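# Nest the open wooden boxes inside each other, upright

## Task

Put every open wooden box inside the next larger one so they form a single nested stack. Each box must rest flat with its opening facing up, and the largest must stand upright on the table. Some boxes may begin tipped on a side or upside down. The stack must stay in place with nothing held by the robot, and at the end both grippers must be open and moved away from it.

## Robot and tools

Robot: two arms, left_arm and right_arm, mounted on opposite sides of a table and facing each other. left_arm's base is on the +y side. The names are labels only and do not mean the left or right side of any picture.

Frame: a single world frame with its origin at the table centre and +z up. The table surface is at z = +0.020 m. Gripper positions are in metres, orientations are quaternions in w,x,y,z order, and velocities are in m/s and rad/s. The printed hand position can be somewhat wrong, and the error grows as the arm reaches farther. Each gripper's fingers point along its own +x axis and close along its y axis. The reported position is the point between the finger pads, 3 to 4 cm short of the fingertips.

execute_actions takes "actions", a list holding at most one item, and an optional boolean "pictures".
- Empty list: commands nothing. It returns the current state together with the camera images.
- Motion item: {"rows": [...], "steps": n}. n is 4 to 15 control steps of 1/30 s each and defaults to 15. rows holds 1 to 15 rows. Each row is applied for one step, and the last row keeps being applied if there are fewer rows than steps. Every row has exactly 14 numbers covering both arms, even when only one arm moves: left_arm waist, shoulder, elbow, wrist pitch, wrist yaw, wrist roll, gripper opening, then the same seven for right_arm. The joint values are absolute target angles in radians, on the same scale as the Joint positions line. They are not offsets. Stated ranges for each arm: waist -3.054 to 3.054, shoulder 0.000 to 3.142, elbow 0.000 to 2.356, wrist pitch -1.571 to 1.571, wrist yaw -1.571 to 1.571, wrist roll -3.142 to 3.142. A call is rejected, and nothing is sent, if a target lies more than 0.010 rad beyond a range end and also farther out than that joint's last reported angle. Real joint ends can differ from the stated ones by up to 0.010 rad either way. A target beyond the real end is clipped to that end, and the result may then report "joint sent to its limit". That line can refer to an earlier action. If the line is absent, the joint may still be unable to go farther.
- Opening: an absolute value from -1 to 1. +1 is fully open, a pad gap of 0.088 m. Empty fingers close fully at about -0.80, and lower values change nothing. Going from fully open to closed takes roughly 0.5 s.
- Wait item: {"steps": n}, where n is at most 300. It sends no command and returns once n steps have passed since the previous result. Your reply time counts toward those steps.
- Pictures come back only for an empty list or when "pictures": true is passed.

Motion behaviour: joint speed is capped. On each step a joint's target may lead its measured angle by at most 0.211 rad for the waist, shoulder and elbow, 0.213 for wrist pitch, 0.267 for wrist yaw and 0.228 for wrist roll. If the targets would move the hand more than 70 mm from where it is, all of that arm's targets are pulled back toward the measured angles. Friction can leave a joint short of its target, especially at long reach, and very small changes may not happen at all, so check Joint positions after each move. Each result is captured 4 steps before its action finishes, and those last 4 steps run while you reply. Between calls the arms keep heading for the last row you sent. They stop once everything has been nearly still for a moment, or when any step is HELD.

Result lines:
- State line: left_arm: ... | right_arm: ... gives each gripper's pose and velocities.
- Joint positions and Joint velocities: one block per arm, listing the six joints in order followed by the pad gap in m or m/s.
- grip_measured: the finger opening on the same -1 to 1 scale you command. It has a fixed per-arm error of about 1 mm. When the fingers squeeze something hard it reads up to about 0.061 narrower than the true gap.
- grip_effort_n: the gripper motor's own output in newtons. Negative means closing and positive means opening. It saturates near 83 N, keeps a leftover value while the fingers are idle, has a fixed per-arm offset, and shows n/a at the start.
- "joint command not followed": a clearance check altered or blocked some joint targets. The rest of the row was still carried out.
- HELD: marks steps on which your row, or part of it, was not sent.
- MOTOR HOT: a motor has reached 50 °C. At 95 °C an OVER-TEMPERATURE FAULT holds that arm until it cools. If it has not cooled within 30 to 60 s, the arm loses power and falls limp.
- TORQUE FAULT: a joint reached its load limit. That arm freezes for 10 s and the rest of the call is skipped. Load limits in N m: waist 17.6, shoulder 21.8, elbow 21.7, wrist pitch 5.74, wrist yaw 5.72, wrist roll 5.36. A carried object's weight adds to the load.

Grasping: to hold something, keep commanding an opening roughly 0.07 below grip_measured. A smaller margin gives a lighter hold. Parts less than about 3 mm thick get proportionally less force. Pad force is capped at about 34 to 49 N, but the first contact can spike higher. Small disturbances may occasionally tug a held part or nudge loose objects.

zoom_image: arguments are "camera" (cam_high, cam_low, cam_left_wrist or cam_right_wrist) and "region" [x0, y0, x1, y1] in pixels of that camera's last full image, with the origin at the top-left. The region can be at most 504 by 504. It returns an enlarged view. All four cameras give 504x504 images, sent in the order listed. Calibration for each camera is supplied (K, radial distortion D, T_world_to_cam mapping world points into the camera frame). Expect small errors, a few degrees and millimetres for the fixed cameras. Wrist camera poses are computed from the reported joint angles.

finished_scene: argument "scene" is the integer number of the current scene. The goal must hold on its own when this is called. Sending a reply without a tool call ends all remaining work.

Avoid: pushing anything off the table, collisions or hard pressing between the two arms, hard pushes or slams against boxes or the table, drops and slips, long heavy holds that overheat motors, and any action that trips a torque fault.

Each tool is called after ">>>" as name([rows], argument=value, ...), one row to a line, values as JSON.

## Session

>>> execute_actions(actions=[])

Scene clock: 0.00 s of 4500.00 s.
left_arm: end_effector_position=(+0.3084, +0.1314, +0.3288) grip_measured=+0.846 grip_effort_n=n/a end_effector_quat_wxyz=(+0.886, +0.199, +0.401, -0.120) end_effector_velocity=(-0.003, +0.000, +0.001) end_effector_angular_velocity=(+0.002, -0.002, +0.009) | right_arm: end_effector_position=(+0.2621, -0.0637, +0.1420) grip_measured=+0.838 grip_effort_n=n/a end_effector_quat_wxyz=(+0.464, +0.646, +0.606, +0.012) end_effector_velocity=(-0.002, -0.002, -0.004) end_effector_angular_velocity=(-0.018, -0.001, +0.024)
Joint positions: left_arm=[ 0.628  2.467  1.991 -0.905  0.223 -0.225  0.08 ] | right_arm=[-0.301  2.113  0.842  0.607 -0.111  2.588  0.08 ]
Joint velocities: left_arm=[-0.002 -0.007 -0.002 -0.007 -0.007 -0.007 -0.   ] | right_arm=[-0.002  0.002 -0.002 -0.007 -0.022 -0.022 -0.   ]
Motor temperatures (°C, as the motors report them): left_arm=[24 23 26 23 26 25] | right_arm=[27 25 27 26 25 25]
Heat: left arm: hottest elbow 26 °C (+0.0 °C/min); right arm: hottest waist 27 °C (+0.0 °C/min).

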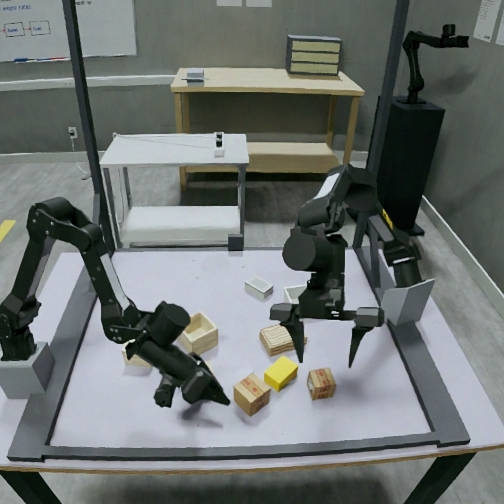

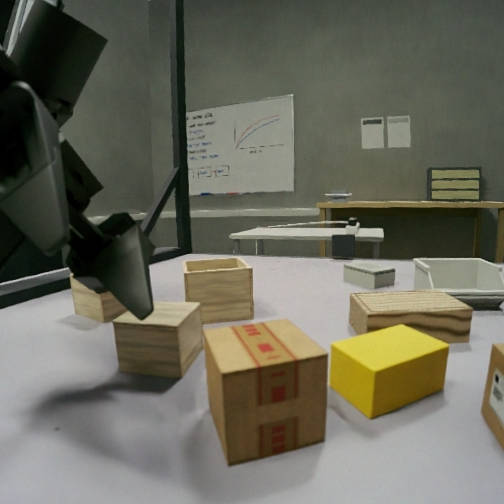

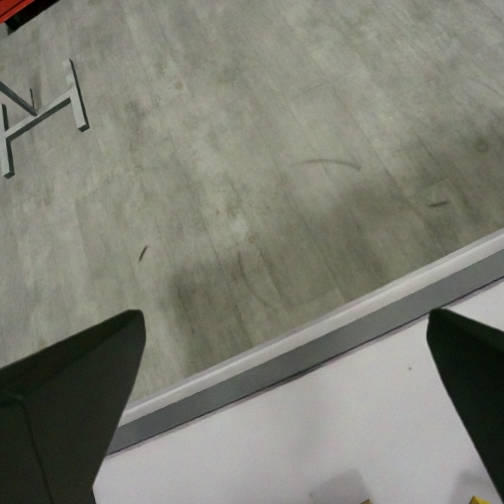

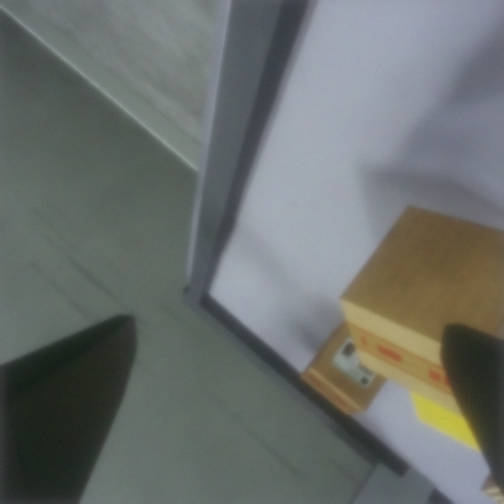

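>>> execute_actions([
  {"rows":[[1.0,2.467,1.991,-0.905,0.223,-0.225,1,-0.7,2.113,0.842,0.607,-0.111,2.588,1]],"steps":15},
], pictures=true)

Scene clock: 0.60 s of 4500.00 s.
left_arm: end_effector_position=(+0.3513, +0.2455, +0.4014) grip_measured=+0.999 grip_effort_n=15.1 end_effector_quat_wxyz=(+0.920, +0.082, +0.379, -0.058) end_effector_velocity=(+0.097, +0.420, +0.214) end_effector_angular_velocity=(-0.576, -0.226, +0.693) | right_arm: end_effector_position=(+0.4037, -0.1257, +0.1850) grip_measured=+0.990 grip_effort_n=18.8 end_effector_quat_wxyz=(+0.424, +0.761, +0.489, -0.036) end_effector_velocity=(+0.275, -0.188, +0.078) end_effector_angular_velocity=(+0.179, -0.026, -0.744)
Joint positions: left_arm=[ 0.907  2.467  1.991 -0.905  0.227 -0.225  0.088] | right_arm=[-0.653  2.113  0.842  0.607 -0.111  2.588  0.088]
Joint velocities: left_arm=[ 0.935 -0.002 -0.007  0.007 -0.007  0.007  0.003] | right_arm=[-0.725 -0.002 -0.002 -0.022  0.066 -0.022  0.003]
Motor temperatures (°C, as the motors report them): left_arm=[24 24 27 23 26 25] | right_arm=[27 25 27 26 25 25]
Heat: left arm: hottest elbow 27 °C (+0.0 °C/min); right arm: hottest waist 27 °C (+0.0 °C/min).
Steps of this call (steps 1 to 7: nothing new was sent; steps 8 to 18: the first 11 steps of this action). Readings (joint positions):
8: left_arm=[0.631 2.467 1.991 -0.905 0.225 -0.225] | right_arm=[-0.306 2.113 0.842 0.607 -0.116 2.588]
9: left_arm=[0.641 2.467 1.991 -0.905 0.227 -0.225] | right_arm=[-0.327 2.113 0.842 0.607 -0.120 2.588]
11: left_arm=[0.685 2.467 1.991 -0.905 0.227 -0.225] | right_arm=[-0.398 2.113 0.842 0.607 -0.119 2.588]
15: left_arm=[0.810 2.467 1.991 -0.905 0.227 -0.225] | right_arm=[-0.555 2.113 0.842 0.607 -0.117 2.588]
18: the state above
camera_calibration (this result's frames):
cam_left_wrist: T_world_to_cam=[[-0.169638, -0.974299, -0.148203, 0.374556], [-0.878492, 0.21765, -0.4253, 0.459709], [0.446626, 0.0580483, -0.892836, 0.261689], [0, 0, 0, 1]] pos_world=[0.350512, 0.249683, 0.484669]
cam_right_wrist: T_world_to_cam=[[-0.752614, 0.143858, -0.642555, 0.455119], [-0.525623, 0.456509, 0.717858, 0.168025], [0.396602, 0.878012, -0.26796, 0.0821054], [0, 0, 0, 1]] pos_world=[0.398284, -0.214267, 0.193822]

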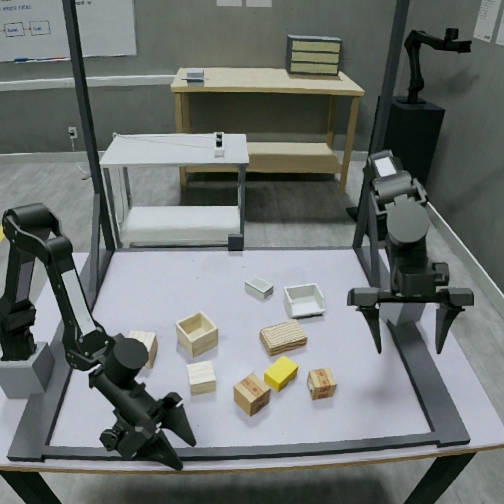

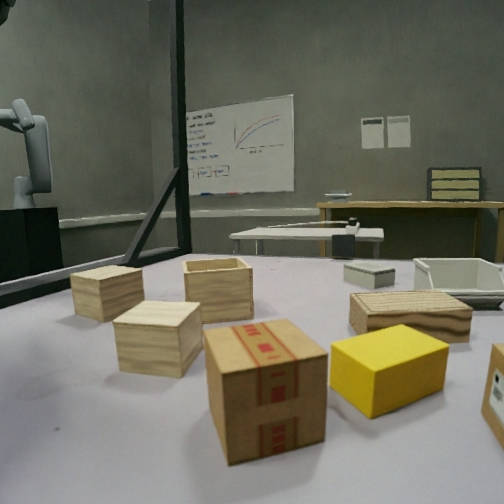

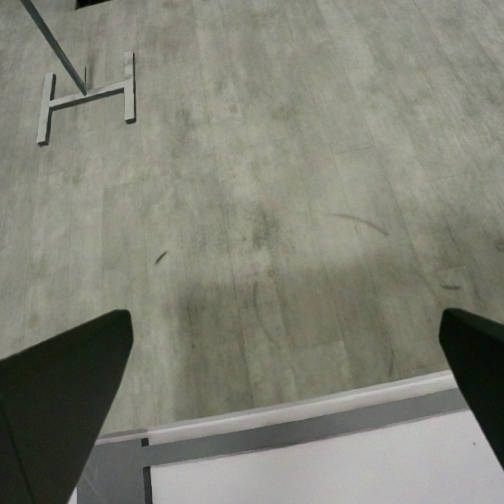

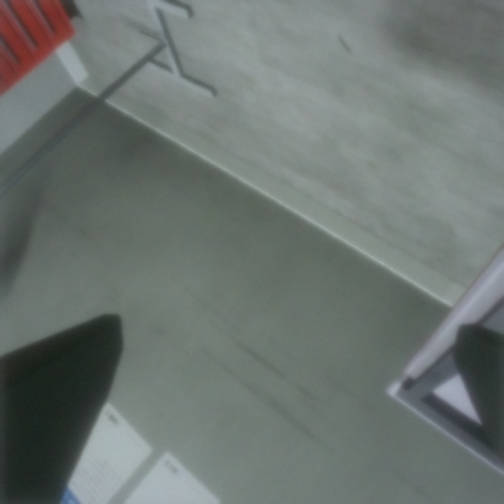

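>>> execute_actions([
  {"steps":30},
], pictures=true)

>>> zoom_image(camera="cam_high", region=[90, 260, 360, 430])

Scene clock: 1.60 s of 4500.00 s.
left_arm: end_effector_position=(+0.3591, +0.2866, +0.4208) grip_measured=+1.000 grip_effort_n=15.1 end_effector_quat_wxyz=(+0.928, +0.045, +0.369, -0.035) end_effector_velocity=(+0.001, -0.002, -0.002) end_effector_angular_velocity=(+0.004, -0.003, +0.004) | right_arm: end_effector_position=(+0.4199, -0.1371, +0.1899) grip_measured=+0.998 grip_effort_n=17.9 end_effector_quat_wxyz=(+0.418, +0.775, +0.473, -0.042) end_effector_velocity=(-0.000, -0.002, -0.003) end_effector_angular_velocity=(-0.020, -0.004, +0.011)
Joint positions: left_arm=[ 0.996  2.467  1.991 -0.905  0.222 -0.225  0.088] | right_arm=[-0.698  2.113  0.842  0.607 -0.111  2.588  0.088]
Joint velocities: left_arm=[-0.007  0.002 -0.002  0.007 -0.007 -0.007  0.   ] | right_arm=[-0.002  0.002 -0.002 -0.007 -0.007 -0.022 -0.   ]
Motor temperatures (°C, as the motors report them): left_arm=[24 24 27 24 26 25] | right_arm=[27 25 27 26 25 25]
Heat: left arm: hottest elbow 27 °C (+0.0 °C/min); right arm: hottest waist 27 °C (+0.0 °C/min).
Kept back: nothing.
Steps of this call (steps 1 to 4: the last 4 steps of your previous action; steps 5 to 30: the robot went on to your last target). Readings (joint positions):
1: left_arm=[0.937 2.467 1.991 -0.905 0.226 -0.225] | right_arm=[-0.674 2.113 0.842 0.607 -0.111 2.588]
2: left_arm=[0.963 2.467 1.991 -0.905 0.224 -0.225] | right_arm=[-0.686 2.113 0.842 0.607 -0.111 2.588]
4: left_arm=[1.000 2.467 1.991 -0.905 0.222 -0.225] | right_arm=[-0.695 2.113 0.842 0.607 -0.111 2.588]
8: left_arm=[1.012 2.467 1.991 -0.905 0.222 -0.225] | right_arm=[-0.696 2.113 0.842 0.607 -0.111 2.588]
30: the state above
All arms were judged still, so your last target was given up. Only a new action makes them travel on or press farther. Fingers that are still opening or closing keep moving.
camera_calibration (this result's frames):
cam_left_wrist: T_world_to_cam=[[-0.0989008, -0.990071, -0.0998882, 0.377594], [-0.880638, 0.133823, -0.454497, 0.502921], [0.463352, 0.0430152, -0.88513, 0.268213], [0, 0, 0, 1]] pos_world=[0.355959, 0.295005, 0.503697]
cam_right_wrist: T_world_to_cam=[[-0.745717, 0.184371, -0.640245, 0.474243], [-0.505584, 0.469258, 0.724004, 0.170417], [0.433925, 0.8636, -0.256719, 0.0672307], [0, 0, 0, 1]] pos_world=[0.410638, -0.225466, 0.197508]

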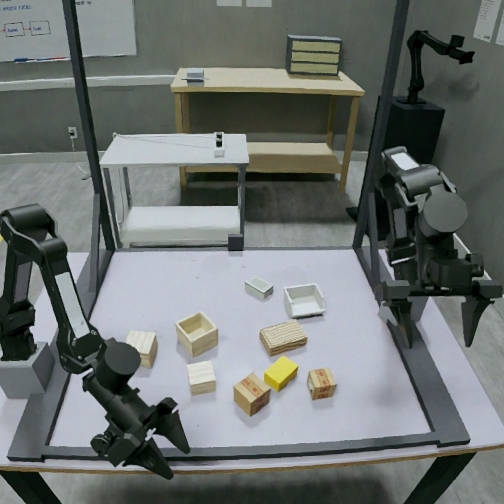

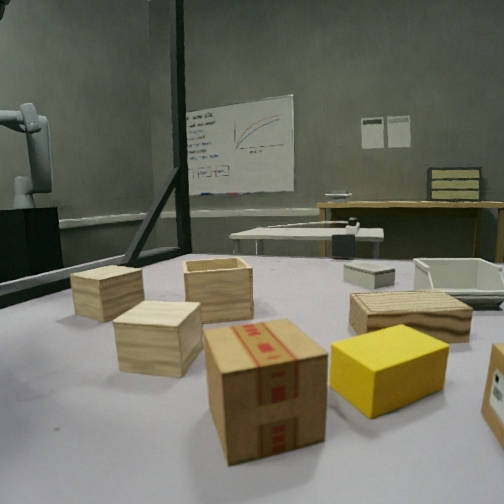

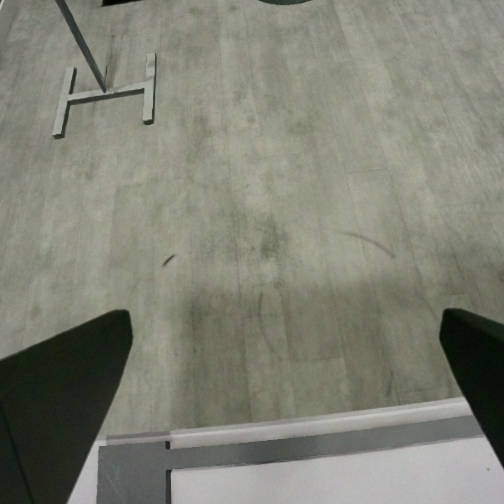

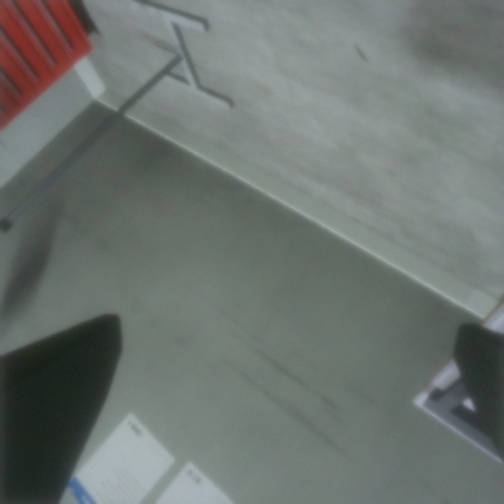

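Region (90, 260, 360, 430) of cam_high's 504x504 image, scaled by 1.867, with more detail than that image has; it fills the top 317 rows of this view, and the rest is white.

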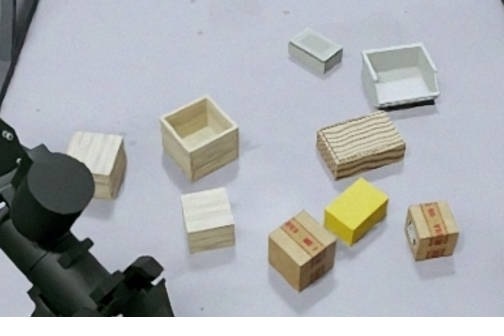

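>>> execute_actions([
  {"rows":[[1.0,2.467,1.991,-0.905,0.223,-0.225,1,0,1.9,1.0,-0.67,0,2.588,1]],"steps":15},
])

>>> execute_actions([
  {"steps":30},
], pictures=true)

Scene clock: 2.97 s of 4500.00 s.
left_arm: end_effector_position=(+0.3591, +0.2866, +0.4208) grip_measured=+1.000 grip_effort_n=15.1 end_effector_quat_wxyz=(+0.928, +0.045, +0.369, -0.035) end_effector_velocity=(-0.003, +0.000, -0.001) end_effector_angular_velocity=(+0.002, +0.005, +0.011) | right_arm: end_effector_position=(+0.3021, -0.0662, +0.2254) grip_measured=+0.998 grip_effort_n=18.4 end_effector_quat_wxyz=(+0.471, +0.700, +0.537, -0.007) end_effector_velocity=(-0.489, +0.112, -0.136) end_effector_angular_velocity=(-0.868, +0.130, +0.845)
Joint positions: left_arm=[ 0.996  2.467  1.991 -0.905  0.222 -0.225  0.088] | right_arm=[-0.402  1.935  0.976  0.28  -0.022  2.588  0.088]
Joint velocities: left_arm=[-0.002 -0.007 -0.007 -0.007 -0.007 -0.007  0.   ] | right_arm=[ 1.111 -0.266  0.203 -1.062  0.081 -0.022  0.   ]
Motor temperatures (°C, as the motors report them): left_arm=[25 24 27 24 26 25] | right_arm=[27 26 27 26 25 25]
Heat: left arm: hottest elbow 27 °C (+0.0 °C/min); right arm: hottest waist 27 °C (+0.0 °C/min).
Steps of this call (steps 1 to 30: nothing new was sent; steps 31 to 41: the first 11 steps of this action). Readings (joint positions):
31: left_arm=[0.996 2.467 1.991 -0.905 0.222 -0.225] | right_arm=[-0.694 2.105 0.847 0.591 -0.102 2.588]
32: left_arm=[0.996 2.467 1.991 -0.905 0.222 -0.225] | right_arm=[-0.680 2.093 0.856 0.555 -0.086 2.588]
34: left_arm=[0.996 2.467 1.991 -0.905 0.222 -0.225] | right_arm=[-0.633 2.056 0.879 0.506 -0.068 2.588]
38: left_arm=[0.996 2.467 1.991 -0.905 0.222 -0.225] | right_arm=[-0.510 1.975 0.944 0.386 -0.036 2.588]
41: the state above

Scene clock: 3.97 s of 4500.00 s.
left_arm: end_effector_position=(+0.3591, +0.2866, +0.4208) grip_measured=+1.000 grip_effort_n=15.1 end_effector_quat_wxyz=(+0.928, +0.045, +0.369, -0.035) end_effector_velocity=(-0.001, +0.005, -0.001) end_effector_angular_velocity=(+0.008, +0.004, +0.027) | right_arm: end_effector_position=(+0.1559, -0.2082, +0.1042) grip_measured=+0.998 grip_effort_n=18.4 end_effector_quat_wxyz=(+0.709, +0.379, +0.526, -0.278) end_effector_velocity=(-0.000, -0.010, +0.001) end_effector_angular_velocity=(-0.046, +0.005, -0.009)
Joint positions: left_arm=[ 0.996  2.467  1.991 -0.905  0.222 -0.225  0.088] | right_arm=[-0.004  1.907  0.991 -0.663 -0.004  2.588  0.088]
Joint velocities: left_arm=[ 0.002 -0.002 -0.007 -0.007 -0.022 -0.007  0.   ] | right_arm=[-0.002 -0.002  0.002 -0.051 -0.007 -0.007 -0.   ]
Motor temperatures (°C, as the motors report them): left_arm=[25 25 27 24 26 25] | right_arm=[27 26 27 26 25 25]
Heat: left arm: hottest elbow 27 °C (+0.0 °C/min); right arm: hottest waist 27 °C (+0.0 °C/min).
Kept back: nothing.
Steps of this call (steps 1 to 4: the last 4 steps of your previous action; steps 5 to 30: the robot went on to your last target). Readings (joint positions):
1: left_arm=[0.996 2.467 1.991 -0.905 0.222 -0.225] | right_arm=[-0.365 1.928 0.982 0.244 -0.020 2.588]
2: left_arm=[0.996 2.467 1.991 -0.905 0.222 -0.225] | right_arm=[-0.328 1.923 0.985 0.208 -0.018 2.588]
4: left_arm=[0.996 2.467 1.991 -0.905 0.222 -0.225] | right_arm=[-0.254 1.919 0.988 0.135 -0.014 2.588]
8: left_arm=[0.996 2.467 1.991 -0.905 0.222 -0.225] | right_arm=[-0.108 1.916 0.989 -0.026 -0.010 2.588]
30: the state above
camera_calibration (this result's frames):
cam_left_wrist: T_world_to_cam=[[-0.0989008, -0.990071, -0.0998882, 0.377594], [-0.880638, 0.133823, -0.454497, 0.502921], [0.463352, 0.0430152, -0.88513, 0.268213], [0, 0, 0, 1]] pos_world=[0.355959, 0.295005, 0.503697]
cam_right_wrist: T_world_to_cam=[[-0.76535, -0.592476, -0.251419, 0.0364739], [-0.630582, 0.768485, 0.108613, 0.278269], [0.128861, 0.241668, -0.961765, 0.212722], [0, 0, 0, 1]] pos_world=[0.175975, -0.243643, 0.183535]

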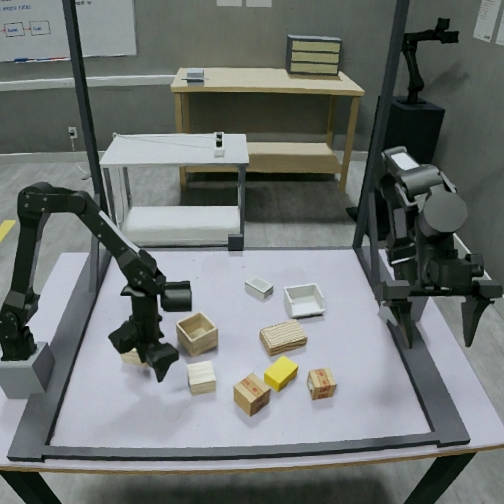

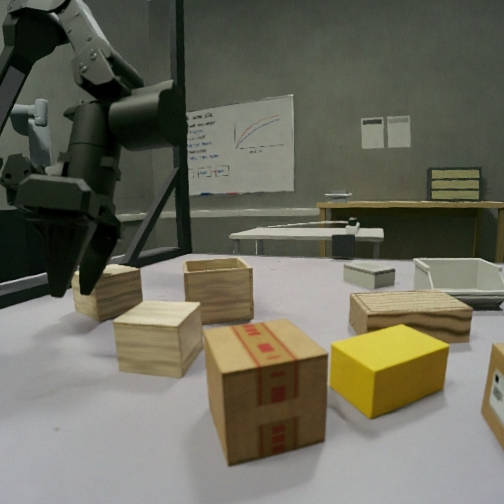

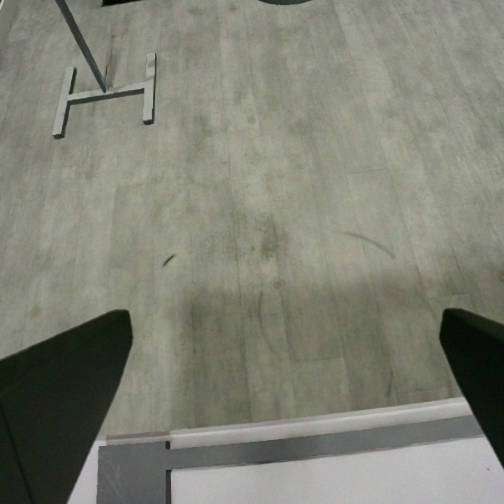

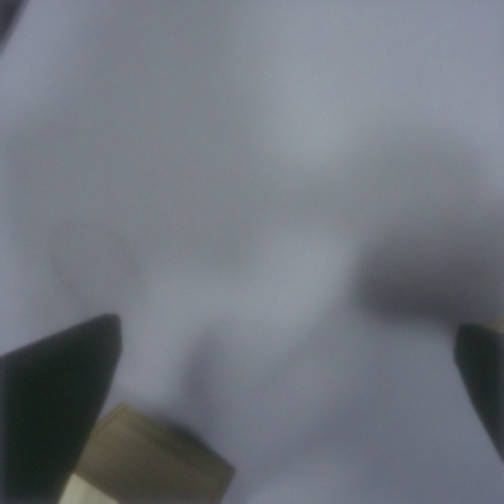

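>>> execute_actions([
  {"rows":[[1.0,2.467,1.991,-0.905,0.223,-0.225,1,0,1.9,1.5,-0.8,0.27,2.588,1]],"steps":12},
  {"rows":[[1.0,2.467,1.991,-0.905,0.223,-0.225,1,-0.1,2.143,1.56,-0.97,0.27,2.588,1]],"steps":15},
])


>>> execute_actions([
  {"rows":[[1.0,2.467,1.991,-0.905,0.223,-0.225,1,0,1.9,1.56,-0.8,0.27,2.588,1],[1.0,2.467,1.991,-0.905,0.223,-0.225,1,0,1.9,1.56,-0.8,0.27,2.588,1],[1.0,2.467,1.991,-0.905,0.223,-0.225,1,0,1.9,1.56,-0.8,0.27,2.588,1],[1.0,2.467,1.991,-0.905,0.223,-0.225,1,0,1.9,1.56,-0.8,0.27,2.588,1],[1.0,2.467,1.991,-0.905,0.223,-0.225,1,0,1.9,1.56,-0.8,0.27,2.588,1],[1.0,2.467,1.991,-0.905,0.223,-0.225,1,0,1.9,1.56,-0.8,0.27,2.588,1],[1.0,2.467,1.991,-0.905,0.223,-0.225,1,0,1.9,1.56,-0.8,0.27,2.588,1],[1.0,2.467,1.991,-0.905,0.223,-0.225,1,0,1.9,1.56,-0.8,0.27,2.588,1],[1.0,2.467,1.991,-0.905,0.223,-0.225,1,-0.1,2.143,1.56,-0.97,0.27,2.588,1]],"steps":15},
])

>>> execute_actions([
  {"steps":25},
], pictures=true)

Scene clock: 5.63 s of 4500.00 s.
left_arm: end_effector_position=(+0.3591, +0.2866, +0.4208) grip_measured=+1.000 grip_effort_n=15.1 end_effector_quat_wxyz=(+0.928, +0.045, +0.369, -0.035) end_effector_velocity=(-0.004, +0.002, -0.003) end_effector_angular_velocity=(-0.010, +0.022, +0.010) | right_arm: end_effector_position=(+0.1744, -0.1072, +0.1994) grip_measured=+0.998 grip_effort_n=17.9 end_effector_quat_wxyz=(+0.731, +0.473, +0.458, -0.178) end_effector_velocity=(+0.267, +0.213, +0.017) end_effector_angular_velocity=(-0.019, -0.190, -0.641)
Joint positions: left_arm=[ 0.996  2.467  1.991 -0.905  0.222 -0.225  0.088] | right_arm=[-0.034  1.99   1.455 -0.872  0.249  2.588  0.088]
Joint velocities: left_arm=[ 0.002 -0.002 -0.002 -0.022  0.007 -0.007  0.   ] | right_arm=[-0.579  1.082  1.292 -0.418  0.198 -0.007 -0.   ]
Motor temperatures (°C, as the motors report them): left_arm=[25 25 27 24 26 25] | right_arm=[27 26 27 26 25 25]
Heat: left arm: hottest elbow 27 °C (+10.7 °C/min); right arm: hottest waist 27 °C (+0.0 °C/min).
Steps of this call (steps 1 to 15: the robot went on to your last target; steps 16 to 39: nothing new was sent; steps 40 to 50: the first 11 steps of this action). Readings (joint positions):
40: left_arm=[0.996 2.467 1.991 -0.905 0.222 -0.225] | right_arm=[-0.002 1.907 1.008 -0.690 0.023 2.588]
41: left_arm=[0.996 2.467 1.991 -0.905 0.222 -0.225] | right_arm=[0.000 1.911 1.040 -0.731 0.087 2.588]
43: left_arm=[0.996 2.467 1.991 -0.905 0.222 -0.225] | right_arm=[-0.001 1.911 1.117 -0.750 0.162 2.588]
47: left_arm=[0.996 2.467 1.991 -0.905 0.222 -0.225] | right_arm=[-0.001 1.909 1.295 -0.778 0.227 2.588]
50: the state above

Scene clock: 6.47 s of 4500.00 s.
left_arm: end_effector_position=(+0.3591, +0.2866, +0.4208) grip_measured=+1.000 grip_effort_n=15.1 end_effector_quat_wxyz=(+0.928, +0.045, +0.369, -0.035) end_effector_velocity=(-0.001, -0.001, -0.004) end_effector_angular_velocity=(-0.007, +0.015, +0.003) | right_arm: end_effector_position=(+0.2114, -0.1105, +0.1797) grip_measured=+0.998 grip_effort_n=17.4 end_effector_quat_wxyz=(+0.748, +0.457, +0.417, -0.240) end_effector_velocity=(-0.002, -0.005, -0.001) end_effector_angular_velocity=(-0.023, +0.023, -0.001)
Joint positions: left_arm=[ 0.996  2.467  1.991 -0.905  0.222 -0.225  0.088] | right_arm=[-0.102  2.129  1.551 -0.968  0.265  2.588  0.088]
Joint velocities: left_arm=[-0.002  0.002 -0.002 -0.007  0.007 -0.007  0.   ] | right_arm=[-0.002 -0.002 -0.002 -0.022 -0.022 -0.007 -0.   ]
Motor temperatures (°C, as the motors report them): left_arm=[25 25 27 24 26 25] | right_arm=[27 26 27 26 25 25]
Heat: left arm: hottest elbow 27 °C (+9.3 °C/min); right arm: hottest waist 27 °C (+0.0 °C/min).
Kept back: nothing.
Steps of this call (steps 1 to 4: the last 4 steps of your previous action; steps 5 to 25: the robot went on to your last target). Readings (joint positions):
1: left_arm=[0.996 2.467 1.991 -0.905 0.222 -0.225] | right_arm=[-0.053 2.025 1.490 -0.890 0.254 2.588]
2: left_arm=[0.996 2.467 1.991 -0.905 0.222 -0.225] | right_arm=[-0.071 2.054 1.510 -0.911 0.259 2.588]
4: left_arm=[0.996 2.467 1.991 -0.905 0.222 -0.225] | right_arm=[-0.094 2.097 1.520 -0.942 0.262 2.588]
8: left_arm=[0.996 2.467 1.991 -0.905 0.222 -0.225] | right_arm=[-0.103 2.129 1.530 -0.961 0.263 2.588]
25: the state above
camera_calibration (this result's frames):
cam_left_wrist: T_world_to_cam=[[-0.0989008, -0.990071, -0.0998882, 0.377594], [-0.880638, 0.133823, -0.454497, 0.502921], [0.463352, 0.0430152, -0.88513, 0.268213], [0, 0, 0, 1]] pos_world=[0.355959, 0.295005, 0.503697]
cam_right_wrist: T_world_to_cam=[[-0.715051, -0.503666, -0.484792, 0.1969], [-0.573245, 0.819364, -0.00574805, 0.244011], [0.400116, 0.273794, -0.874611, 0.18509], [0, 0, 0, 1]] pos_world=[0.206614, -0.151438, 0.25874]

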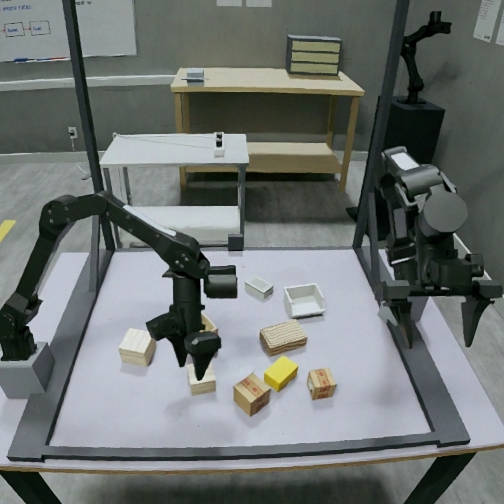

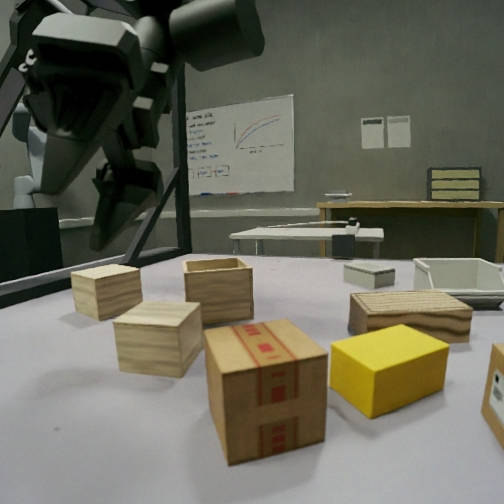

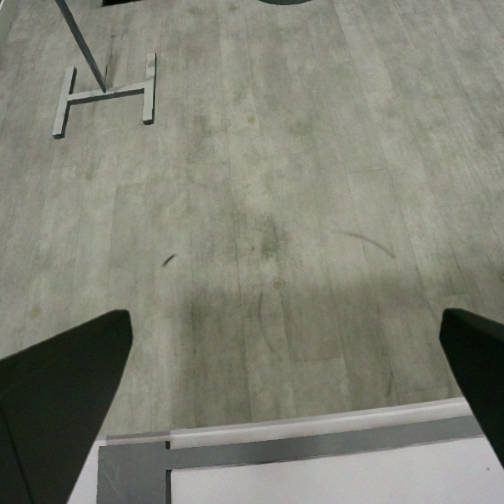

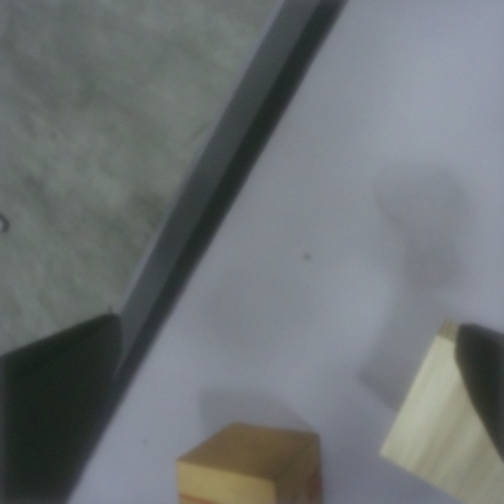

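>>> execute_actions([
  {"rows":[[1.0,2.467,1.991,-0.905,0.223,-0.225,1,-0.25,2.143,1.56,-0.97,-0.27,2.588,1]],"steps":15},
])

>>> execute_actions([
  {"steps":20},
], pictures=true)

Scene clock: 7.00 s of 4500.00 s.
left_arm: end_effector_position=(+0.3591, +0.2866, +0.4208) grip_measured=+1.000 grip_effort_n=15.1 end_effector_quat_wxyz=(+0.928, +0.045, +0.369, -0.035) end_effector_velocity=(-0.002, -0.003, -0.000) end_effector_angular_velocity=(+0.015, +0.001, -0.005) | right_arm: end_effector_position=(+0.2008, -0.1092, +0.1746) grip_measured=+0.998 grip_effort_n=17.4 end_effector_quat_wxyz=(+0.589, +0.443, +0.572, -0.360) end_effector_velocity=(-0.077, +0.015, -0.010) end_effector_angular_velocity=(+0.063, +0.377, +0.096)
Joint positions: left_arm=[ 0.996  2.467  1.991 -0.905  0.222 -0.225  0.088] | right_arm=[-0.253  2.13   1.552 -0.968 -0.222  2.588  0.088]
Joint velocities: left_arm=[-0.007 -0.002  0.002 -0.007 -0.007  0.007  0.   ] | right_arm=[ 0.051 -0.002 -0.002  0.007 -0.388 -0.007 -0.   ]
Motor temperatures (°C, as the motors report them): left_arm=[25 25 27 24 26 25] | right_arm=[27 26 28 26 25 25]
Heat: left arm: hottest elbow 27 °C (+8.6 °C/min); right arm: hottest elbow 28 °C (+8.6 °C/min).
Steps of this call (steps 1 to 5: the robot went on to your last target; steps 6 to 16: the first 11 steps of this action). Readings (joint positions):
6: left_arm=[0.996 2.467 1.991 -0.905 0.222 -0.225] | right_arm=[-0.108 2.129 1.551 -0.968 0.235 2.588]
7: left_arm=[0.996 2.467 1.991 -0.905 0.222 -0.225] | right_arm=[-0.127 2.129 1.552 -0.968 0.161 2.588]
9: left_arm=[0.996 2.467 1.991 -0.905 0.222 -0.225] | right_arm=[-0.183 2.130 1.552 -0.968 0.044 2.588]
13: left_arm=[0.996 2.467 1.991 -0.905 0.222 -0.225] | right_arm=[-0.253 2.130 1.552 -0.968 -0.159 2.588]
16: the state above

Scene clock: 7.67 s of 4500.00 s.
left_arm: end_effector_position=(+0.3591, +0.2866, +0.4208) grip_measured=+1.000 grip_effort_n=15.1 end_effector_quat_wxyz=(+0.928, +0.045, +0.369, -0.035) end_effector_velocity=(-0.001, +0.002, +0.001) end_effector_angular_velocity=(-0.000, -0.004, +0.029) | right_arm: end_effector_position=(+0.1934, -0.1078, +0.1739) grip_measured=+0.998 grip_effort_n=17.9 end_effector_quat_wxyz=(+0.577, +0.435, +0.587, -0.365) end_effector_velocity=(-0.000, -0.002, -0.000) end_effector_angular_velocity=(-0.009, -0.006, +0.007)
Joint positions: left_arm=[ 0.996  2.467  1.991 -0.905  0.222 -0.225  0.088] | right_arm=[-0.249  2.13   1.552 -0.968 -0.265  2.588  0.088]
Joint velocities: left_arm=[-0.002 -0.002  0.002 -0.007 -0.022 -0.022  0.   ] | right_arm=[ 0.002 -0.002 -0.002 -0.007  0.007 -0.007 -0.   ]
Motor temperatures (°C, as the motors report them): left_arm=[25 26 27 24 26 25] | right_arm=[27 27 28 26 25 25]
Heat: left arm: hottest elbow 27 °C (+7.8 °C/min); right arm: hottest elbow 28 °C (+7.8 °C/min).
Kept back: nothing.
Steps of this call (steps 1 to 4: the last 4 steps of your previous action; steps 5 to 20: the robot went on to your last target). Readings (joint positions):
1: left_arm=[0.996 2.467 1.991 -0.905 0.222 -0.225] | right_arm=[-0.251 2.130 1.552 -0.968 -0.234 2.588]
2: left_arm=[0.996 2.467 1.991 -0.905 0.222 -0.225] | right_arm=[-0.250 2.130 1.552 -0.968 -0.242 2.588]
4: left_arm=[0.996 2.467 1.991 -0.905 0.222 -0.225] | right_arm=[-0.249 2.130 1.552 -0.968 -0.252 2.588]
8: left_arm=[0.996 2.467 1.991 -0.905 0.222 -0.225] | right_arm=[-0.249 2.130 1.552 -0.968 -0.261 2.588]
20: the state above
camera_calibration (this result's frames):
cam_left_wrist: T_world_to_cam=[[-0.0989008, -0.990071, -0.0998882, 0.377594], [-0.880638, 0.133823, -0.454497, 0.502921], [0.463352, 0.0430152, -0.88513, 0.268213], [0, 0, 0, 1]] pos_world=[0.355959, 0.295005, 0.503697]
cam_right_wrist: T_world_to_cam=[[-0.91556, -0.391733, -0.0910741, 0.164957], [-0.398025, 0.850094, 0.344842, 0.139916], [-0.0576642, 0.351973, -0.934232, 0.293869], [0, 0, 0, 1]] pos_world=[0.223664, -0.157756, 0.241316]

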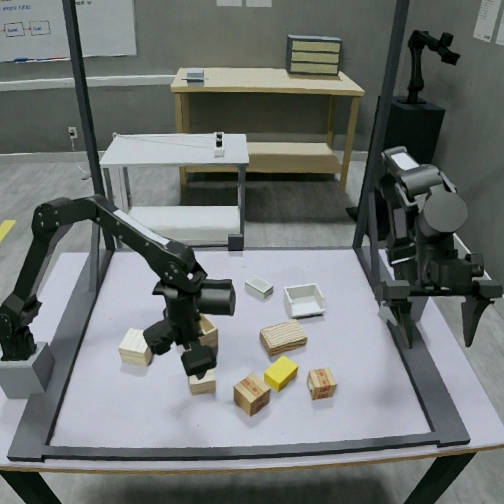

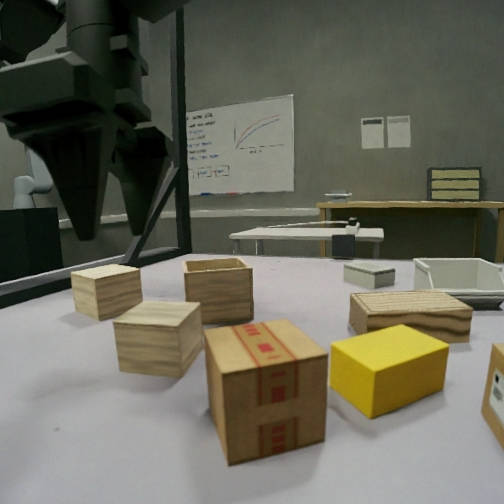

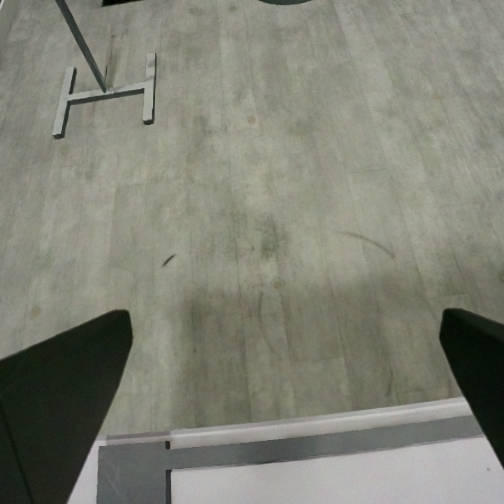

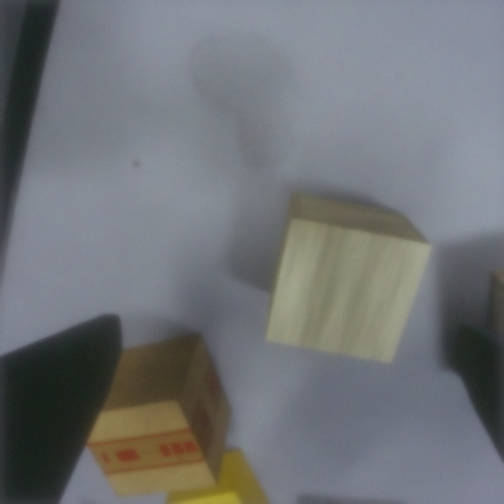

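>>> execute_actions([
  {"rows":[[1.0,2.467,1.991,-0.905,0.223,-0.225,1,-0.17,2.24,1.51,-0.82,-0.27,2.47,1]],"steps":15},
])

>>> execute_actions([
  {"steps":15},
], pictures=true)

Scene clock: 9.03 s of 4500.00 s.
left_arm: end_effector_position=(+0.3591, +0.2866, +0.4208) grip_measured=+1.000 grip_effort_n=15.1 end_effector_quat_wxyz=(+0.928, +0.045, +0.369, -0.035) end_effector_velocity=(-0.003, -0.000, +0.001) end_effector_angular_velocity=(+0.001, +0.001, +0.009) | right_arm: end_effector_position=(+0.1768, -0.0955, +0.1212) grip_measured=+0.998 grip_effort_n=17.4 end_effector_quat_wxyz=(+0.617, +0.373, +0.618, -0.313) end_effector_velocity=(+0.002, +0.017, +0.006) end_effector_angular_velocity=(+0.087, +0.021, +0.077)
Joint positions: left_arm=[ 0.996  2.467  1.991 -0.905  0.222 -0.225  0.088] | right_arm=[-0.169  2.229  1.518 -0.829 -0.267  2.477  0.088]
Joint velocities: left_arm=[-0.002 -0.007 -0.002 -0.007 -0.007 -0.007  0.   ] | right_arm=[-0.017 -0.007 -0.002  0.081 -0.037 -0.066  0.   ]
Motor temperatures (°C, as the motors report them): left_arm=[25 26 28 24 26 25] | right_arm=[27 27 28 26 25 25]
Heat: left arm: hottest elbow 28 °C (+13.3 °C/min); right arm: hottest elbow 28 °C (+6.6 °C/min).
Steps of this call (steps 1 to 15: the robot went on to your last target; steps 16 to 30: nothing new was sent; steps 31 to 41: the first 11 steps of this action). Readings (joint positions):
31: left_arm=[0.996 2.467 1.991 -0.905 0.222 -0.225] | right_arm=[-0.248 2.138 1.551 -0.959 -0.265 2.573]
32: left_arm=[0.996 2.467 1.991 -0.905 0.222 -0.225] | right_arm=[-0.239 2.149 1.549 -0.919 -0.265 2.546]
34: left_arm=[0.996 2.467 1.991 -0.905 0.222 -0.225] | right_arm=[-0.212 2.182 1.547 -0.865 -0.265 2.512]
38: left_arm=[0.996 2.467 1.991 -0.905 0.222 -0.225] | right_arm=[-0.172 2.225 1.521 -0.840 -0.267 2.485]
41: the state above

Scene clock: 9.53 s of 4500.00 s.
left_arm: end_effector_position=(+0.3591, +0.2866, +0.4208) grip_measured=+1.000 grip_effort_n=15.6 end_effector_quat_wxyz=(+0.928, +0.045, +0.369, -0.035) end_effector_velocity=(-0.000, -0.002, +0.005) end_effector_angular_velocity=(-0.000, -0.017, +0.002) | right_arm: end_effector_position=(+0.1773, -0.0940, +0.1213) grip_measured=+0.998 grip_effort_n=17.9 end_effector_quat_wxyz=(+0.617, +0.374, +0.620, -0.309) end_effector_velocity=(-0.004, -0.002, -0.002) end_effector_angular_velocity=(-0.011, +0.021, +0.023)
Joint positions: left_arm=[ 0.996  2.467  1.991 -0.905  0.222 -0.225  0.088] | right_arm=[-0.17   2.229  1.518 -0.822 -0.267  2.472  0.088]
Joint velocities: left_arm=[-0.002 -0.007  0.002  0.007 -0.007 -0.007  0.   ] | right_arm=[ 0.002  0.002 -0.002 -0.007 -0.022 -0.022 -0.   ]
Motor temperatures (°C, as the motors report them): left_arm=[25 26 28 24 26 25] | right_arm=[27 27 28 26 25 25]
Heat: left arm: hottest elbow 28 °C (+12.6 °C/min); right arm: hottest elbow 28 °C (+6.3 °C/min).
Kept back: nothing.
Steps of this call (steps 1 to 4: the last 4 steps of your previous action; steps 5 to 15: the robot went on to your last target). Readings (joint positions):
1: left_arm=[0.996 2.467 1.991 -0.905 0.222 -0.225] | right_arm=[-0.170 2.229 1.518 -0.826 -0.267 2.476]
2: left_arm=[0.996 2.467 1.991 -0.905 0.222 -0.225] | right_arm=[-0.170 2.229 1.518 -0.824 -0.267 2.475]
4: left_arm=[0.996 2.467 1.991 -0.905 0.222 -0.225] | right_arm=[-0.170 2.229 1.518 -0.824 -0.267 2.474]
8: left_arm=[0.996 2.467 1.991 -0.905 0.222 -0.225] | right_arm=[-0.170 2.229 1.518 -0.822 -0.267 2.473]
15: the state above
All arms were judged still, so your last target was given up. Only a new action makes them travel on or press farther. Fingers that are still opening or closing keep moving.
camera_calibration (this result's frames):
cam_left_wrist: T_world_to_cam=[[-0.0989008, -0.990071, -0.0998882, 0.377594], [-0.880638, 0.133823, -0.454497, 0.502921], [0.463352, 0.0430152, -0.88513, 0.268213], [0, 0, 0, 1]] pos_world=[0.355959, 0.295005, 0.503697]
cam_right_wrist: T_world_to_cam=[[-0.821033, -0.563195, -0.0933597, 0.118224], [-0.559631, 0.761715, 0.326502, 0.162481], [-0.112771, 0.320316, -0.940574, 0.246495], [0, 0, 0, 1]] pos_world=[0.215793, -0.136137, 0.189834]

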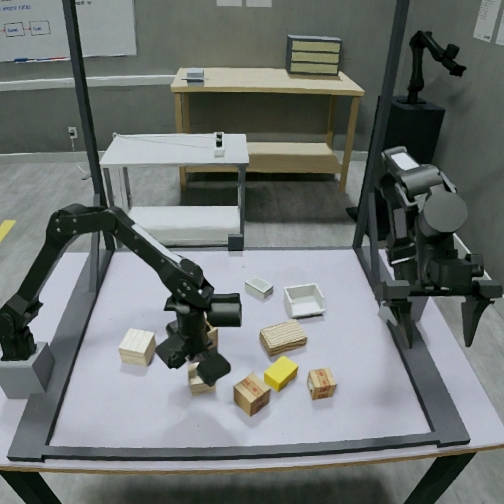

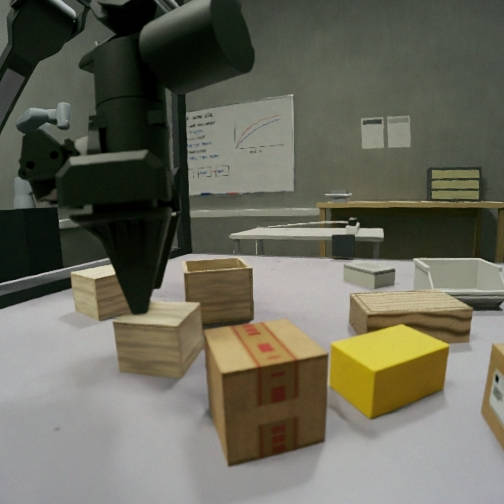

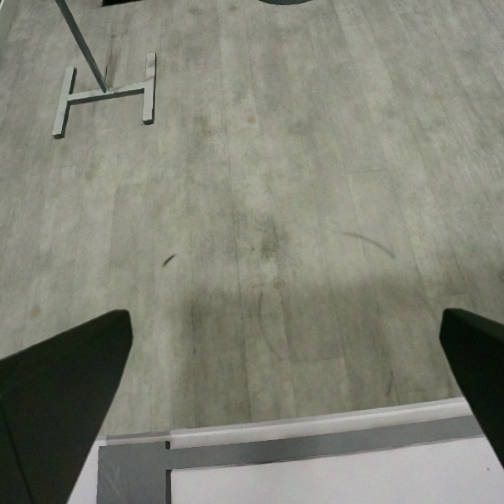

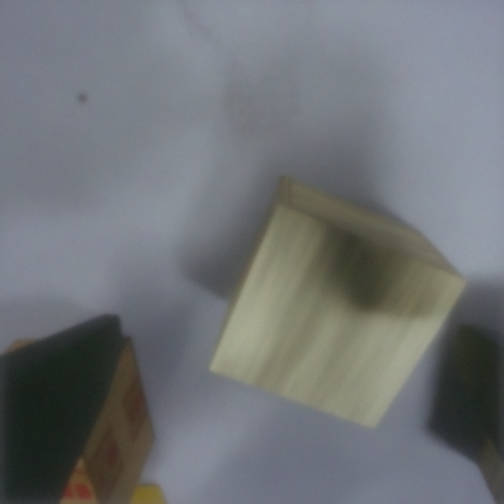

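>>> execute_actions([
  {"rows":[[1.0,2.467,1.991,-0.905,0.223,-0.225,1,-0.145,2.229,1.518,-0.82,-0.27,2.72,1],[1.0,2.467,1.991,-0.905,0.223,-0.225,1,-0.145,2.229,1.518,-0.82,-0.27,2.72,1],[1.0,2.467,1.991,-0.905,0.223,-0.225,1,-0.145,2.229,1.518,-0.82,-0.27,2.72,1],[1.0,2.467,1.991,-0.905,0.223,-0.225,1,-0.145,2.229,1.518,-0.82,-0.27,2.72,1],[1.0,2.467,1.991,-0.905,0.223,-0.225,1,-0.145,2.229,1.518,-0.82,-0.27,2.72,1],[1.0,2.467,1.991,-0.905,0.223,-0.225,1,-0.145,2.229,1.518,-0.82,-0.27,2.72,1],[1.0,2.467,1.991,-0.905,0.223,-0.225,1,-0.145,2.229,1.518,-0.82,-0.27,2.72,1],[1.0,2.467,1.991,-0.905,0.223,-0.225,1,-0.145,2.229,1.518,-0.82,-0.27,2.72,1],[1.0,2.467,1.991,-0.905,0.223,-0.225,1,-0.145,2.30,1.48,-0.73,-0.27,2.72,1]],"steps":15},
])

>>> execute_actions([
  {"steps":15},
], pictures=true)

Scene clock: 10.27 s of 4500.00 s.
left_arm: end_effector_position=(+0.3591, +0.2866, +0.4208) grip_measured=+1.000 grip_effort_n=15.6 end_effector_quat_wxyz=(+0.928, +0.045, +0.369, -0.035) end_effector_velocity=(-0.001, -0.001, -0.004) end_effector_angular_velocity=(+0.016, +0.010, -0.001) | right_arm: end_effector_position=(+0.1713, -0.0865, +0.1114) grip_measured=+0.998 grip_effort_n=17.9 end_effector_quat_wxyz=(+0.571, +0.441, +0.590, -0.363) end_effector_velocity=(+0.038, +0.039, -0.110) end_effector_angular_velocity=(+0.081, +0.006, -0.043)
Joint positions: left_arm=[ 0.996  2.467  1.991 -0.905  0.222 -0.225  0.088] | right_arm=[-0.148  2.247  1.512 -0.768 -0.267  2.706  0.088]
Joint velocities: left_arm=[-0.007  0.002 -0.002 -0.007 -0.007  0.007  0.   ] | right_arm=[-0.002  0.286 -0.037  0.403 -0.007  0.066  0.   ]
Motor temperatures (°C, as the motors report them): left_arm=[26 26 28 24 26 25] | right_arm=[27 27 28 26 25 25]
Heat: left arm: hottest elbow 28 °C (+11.7 °C/min); right arm: hottest elbow 28 °C (+5.8 °C/min).
Steps of this call (steps 1 to 11: nothing new was sent; steps 12 to 22: the first 11 steps of this action). Readings (joint positions):
12: left_arm=[0.996 2.467 1.991 -0.905 0.222 -0.225] | right_arm=[-0.170 2.229 1.518 -0.821 -0.267 2.503]
13: left_arm=[0.996 2.467 1.991 -0.905 0.222 -0.225] | right_arm=[-0.167 2.229 1.518 -0.821 -0.267 2.557]
15: left_arm=[0.996 2.467 1.991 -0.905 0.222 -0.225] | right_arm=[-0.160 2.229 1.518 -0.821 -0.267 2.629]
19: left_arm=[0.996 2.467 1.991 -0.905 0.222 -0.225] | right_arm=[-0.149 2.229 1.518 -0.821 -0.267 2.691]
22: the state above

Scene clock: 10.77 s of 4500.00 s.
left_arm: end_effector_position=(+0.3591, +0.2866, +0.4208) grip_measured=+1.000 grip_effort_n=15.6 end_effector_quat_wxyz=(+0.928, +0.045, +0.369, -0.035) end_effector_velocity=(-0.001, -0.000, +0.001) end_effector_angular_velocity=(+0.001, +0.001, +0.009) | right_arm: end_effector_position=(+0.1769, -0.0918, +0.0915) grip_measured=+0.998 grip_effort_n=17.9 end_effector_quat_wxyz=(+0.572, +0.439, +0.582, -0.377) end_effector_velocity=(-0.002, -0.000, -0.000) end_effector_angular_velocity=(+0.005, +0.021, +0.007)
Joint positions: left_arm=[ 0.996  2.467  1.991 -0.905  0.222 -0.225  0.088] | right_arm=[-0.148  2.287  1.49  -0.733 -0.267  2.718  0.088]
Joint velocities: left_arm=[-0.002 -0.002  0.002 -0.007 -0.007 -0.007  0.   ] | right_arm=[-0.002 -0.002 -0.007  0.007 -0.022 -0.007 -0.   ]
Motor temperatures (°C, as the motors report them): left_arm=[26 26 28 25 26 25] | right_arm=[27 27 28 26 25 25]
Heat: left arm: hottest elbow 28 °C (+11.1 °C/min); right arm: hottest elbow 28 °C (+5.6 °C/min).
Kept back: nothing.
Steps of this call (steps 1 to 4: the last 4 steps of your previous action; steps 5 to 15: the robot went on to your last target). Readings (joint positions):
1: left_arm=[0.996 2.467 1.991 -0.905 0.222 -0.225] | right_arm=[-0.148 2.256 1.510 -0.758 -0.267 2.709]
2: left_arm=[0.996 2.467 1.991 -0.905 0.222 -0.225] | right_arm=[-0.148 2.265 1.505 -0.754 -0.267 2.711]
4: left_arm=[0.996 2.467 1.991 -0.905 0.222 -0.225] | right_arm=[-0.148 2.278 1.496 -0.747 -0.267 2.714]
8: left_arm=[0.996 2.467 1.991 -0.905 0.222 -0.225] | right_arm=[-0.148 2.287 1.490 -0.737 -0.267 2.716]
15: the state above
camera_calibration (this result's frames):
cam_left_wrist: T_world_to_cam=[[-0.0989008, -0.990071, -0.0998882, 0.377594], [-0.880638, 0.133823, -0.454497, 0.502921], [0.463352, 0.0430152, -0.88513, 0.268213], [0, 0, 0, 1]] pos_world=[0.355959, 0.295005, 0.503697]
cam_right_wrist: T_world_to_cam=[[-0.926447, -0.367995, -0.0792196, 0.15166], [-0.372112, 0.863548, 0.340321, 0.145205], [-0.0568266, 0.344768, -0.936966, 0.209693], [0, 0, 0, 1]] pos_world=[0.206454, -0.141877, 0.159074]

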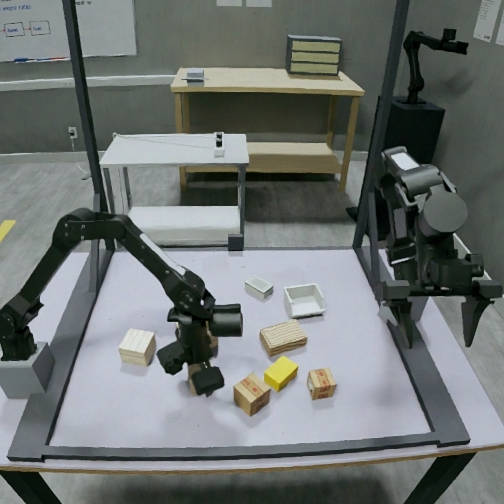

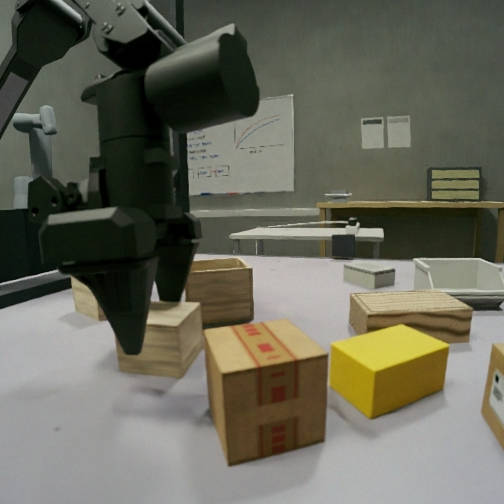

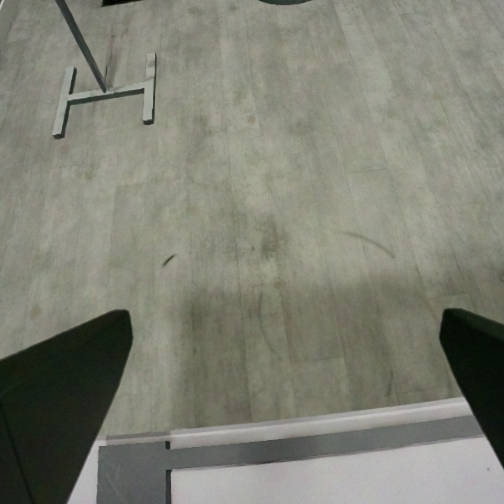

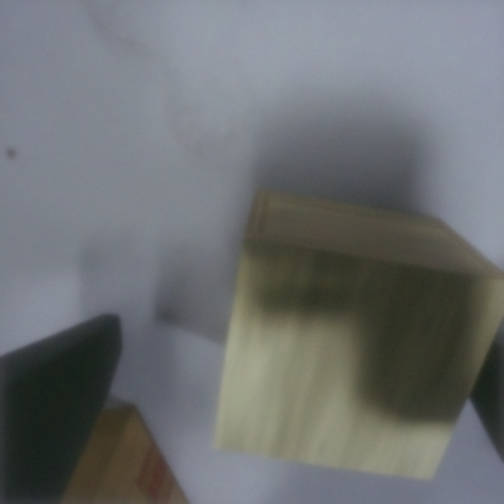

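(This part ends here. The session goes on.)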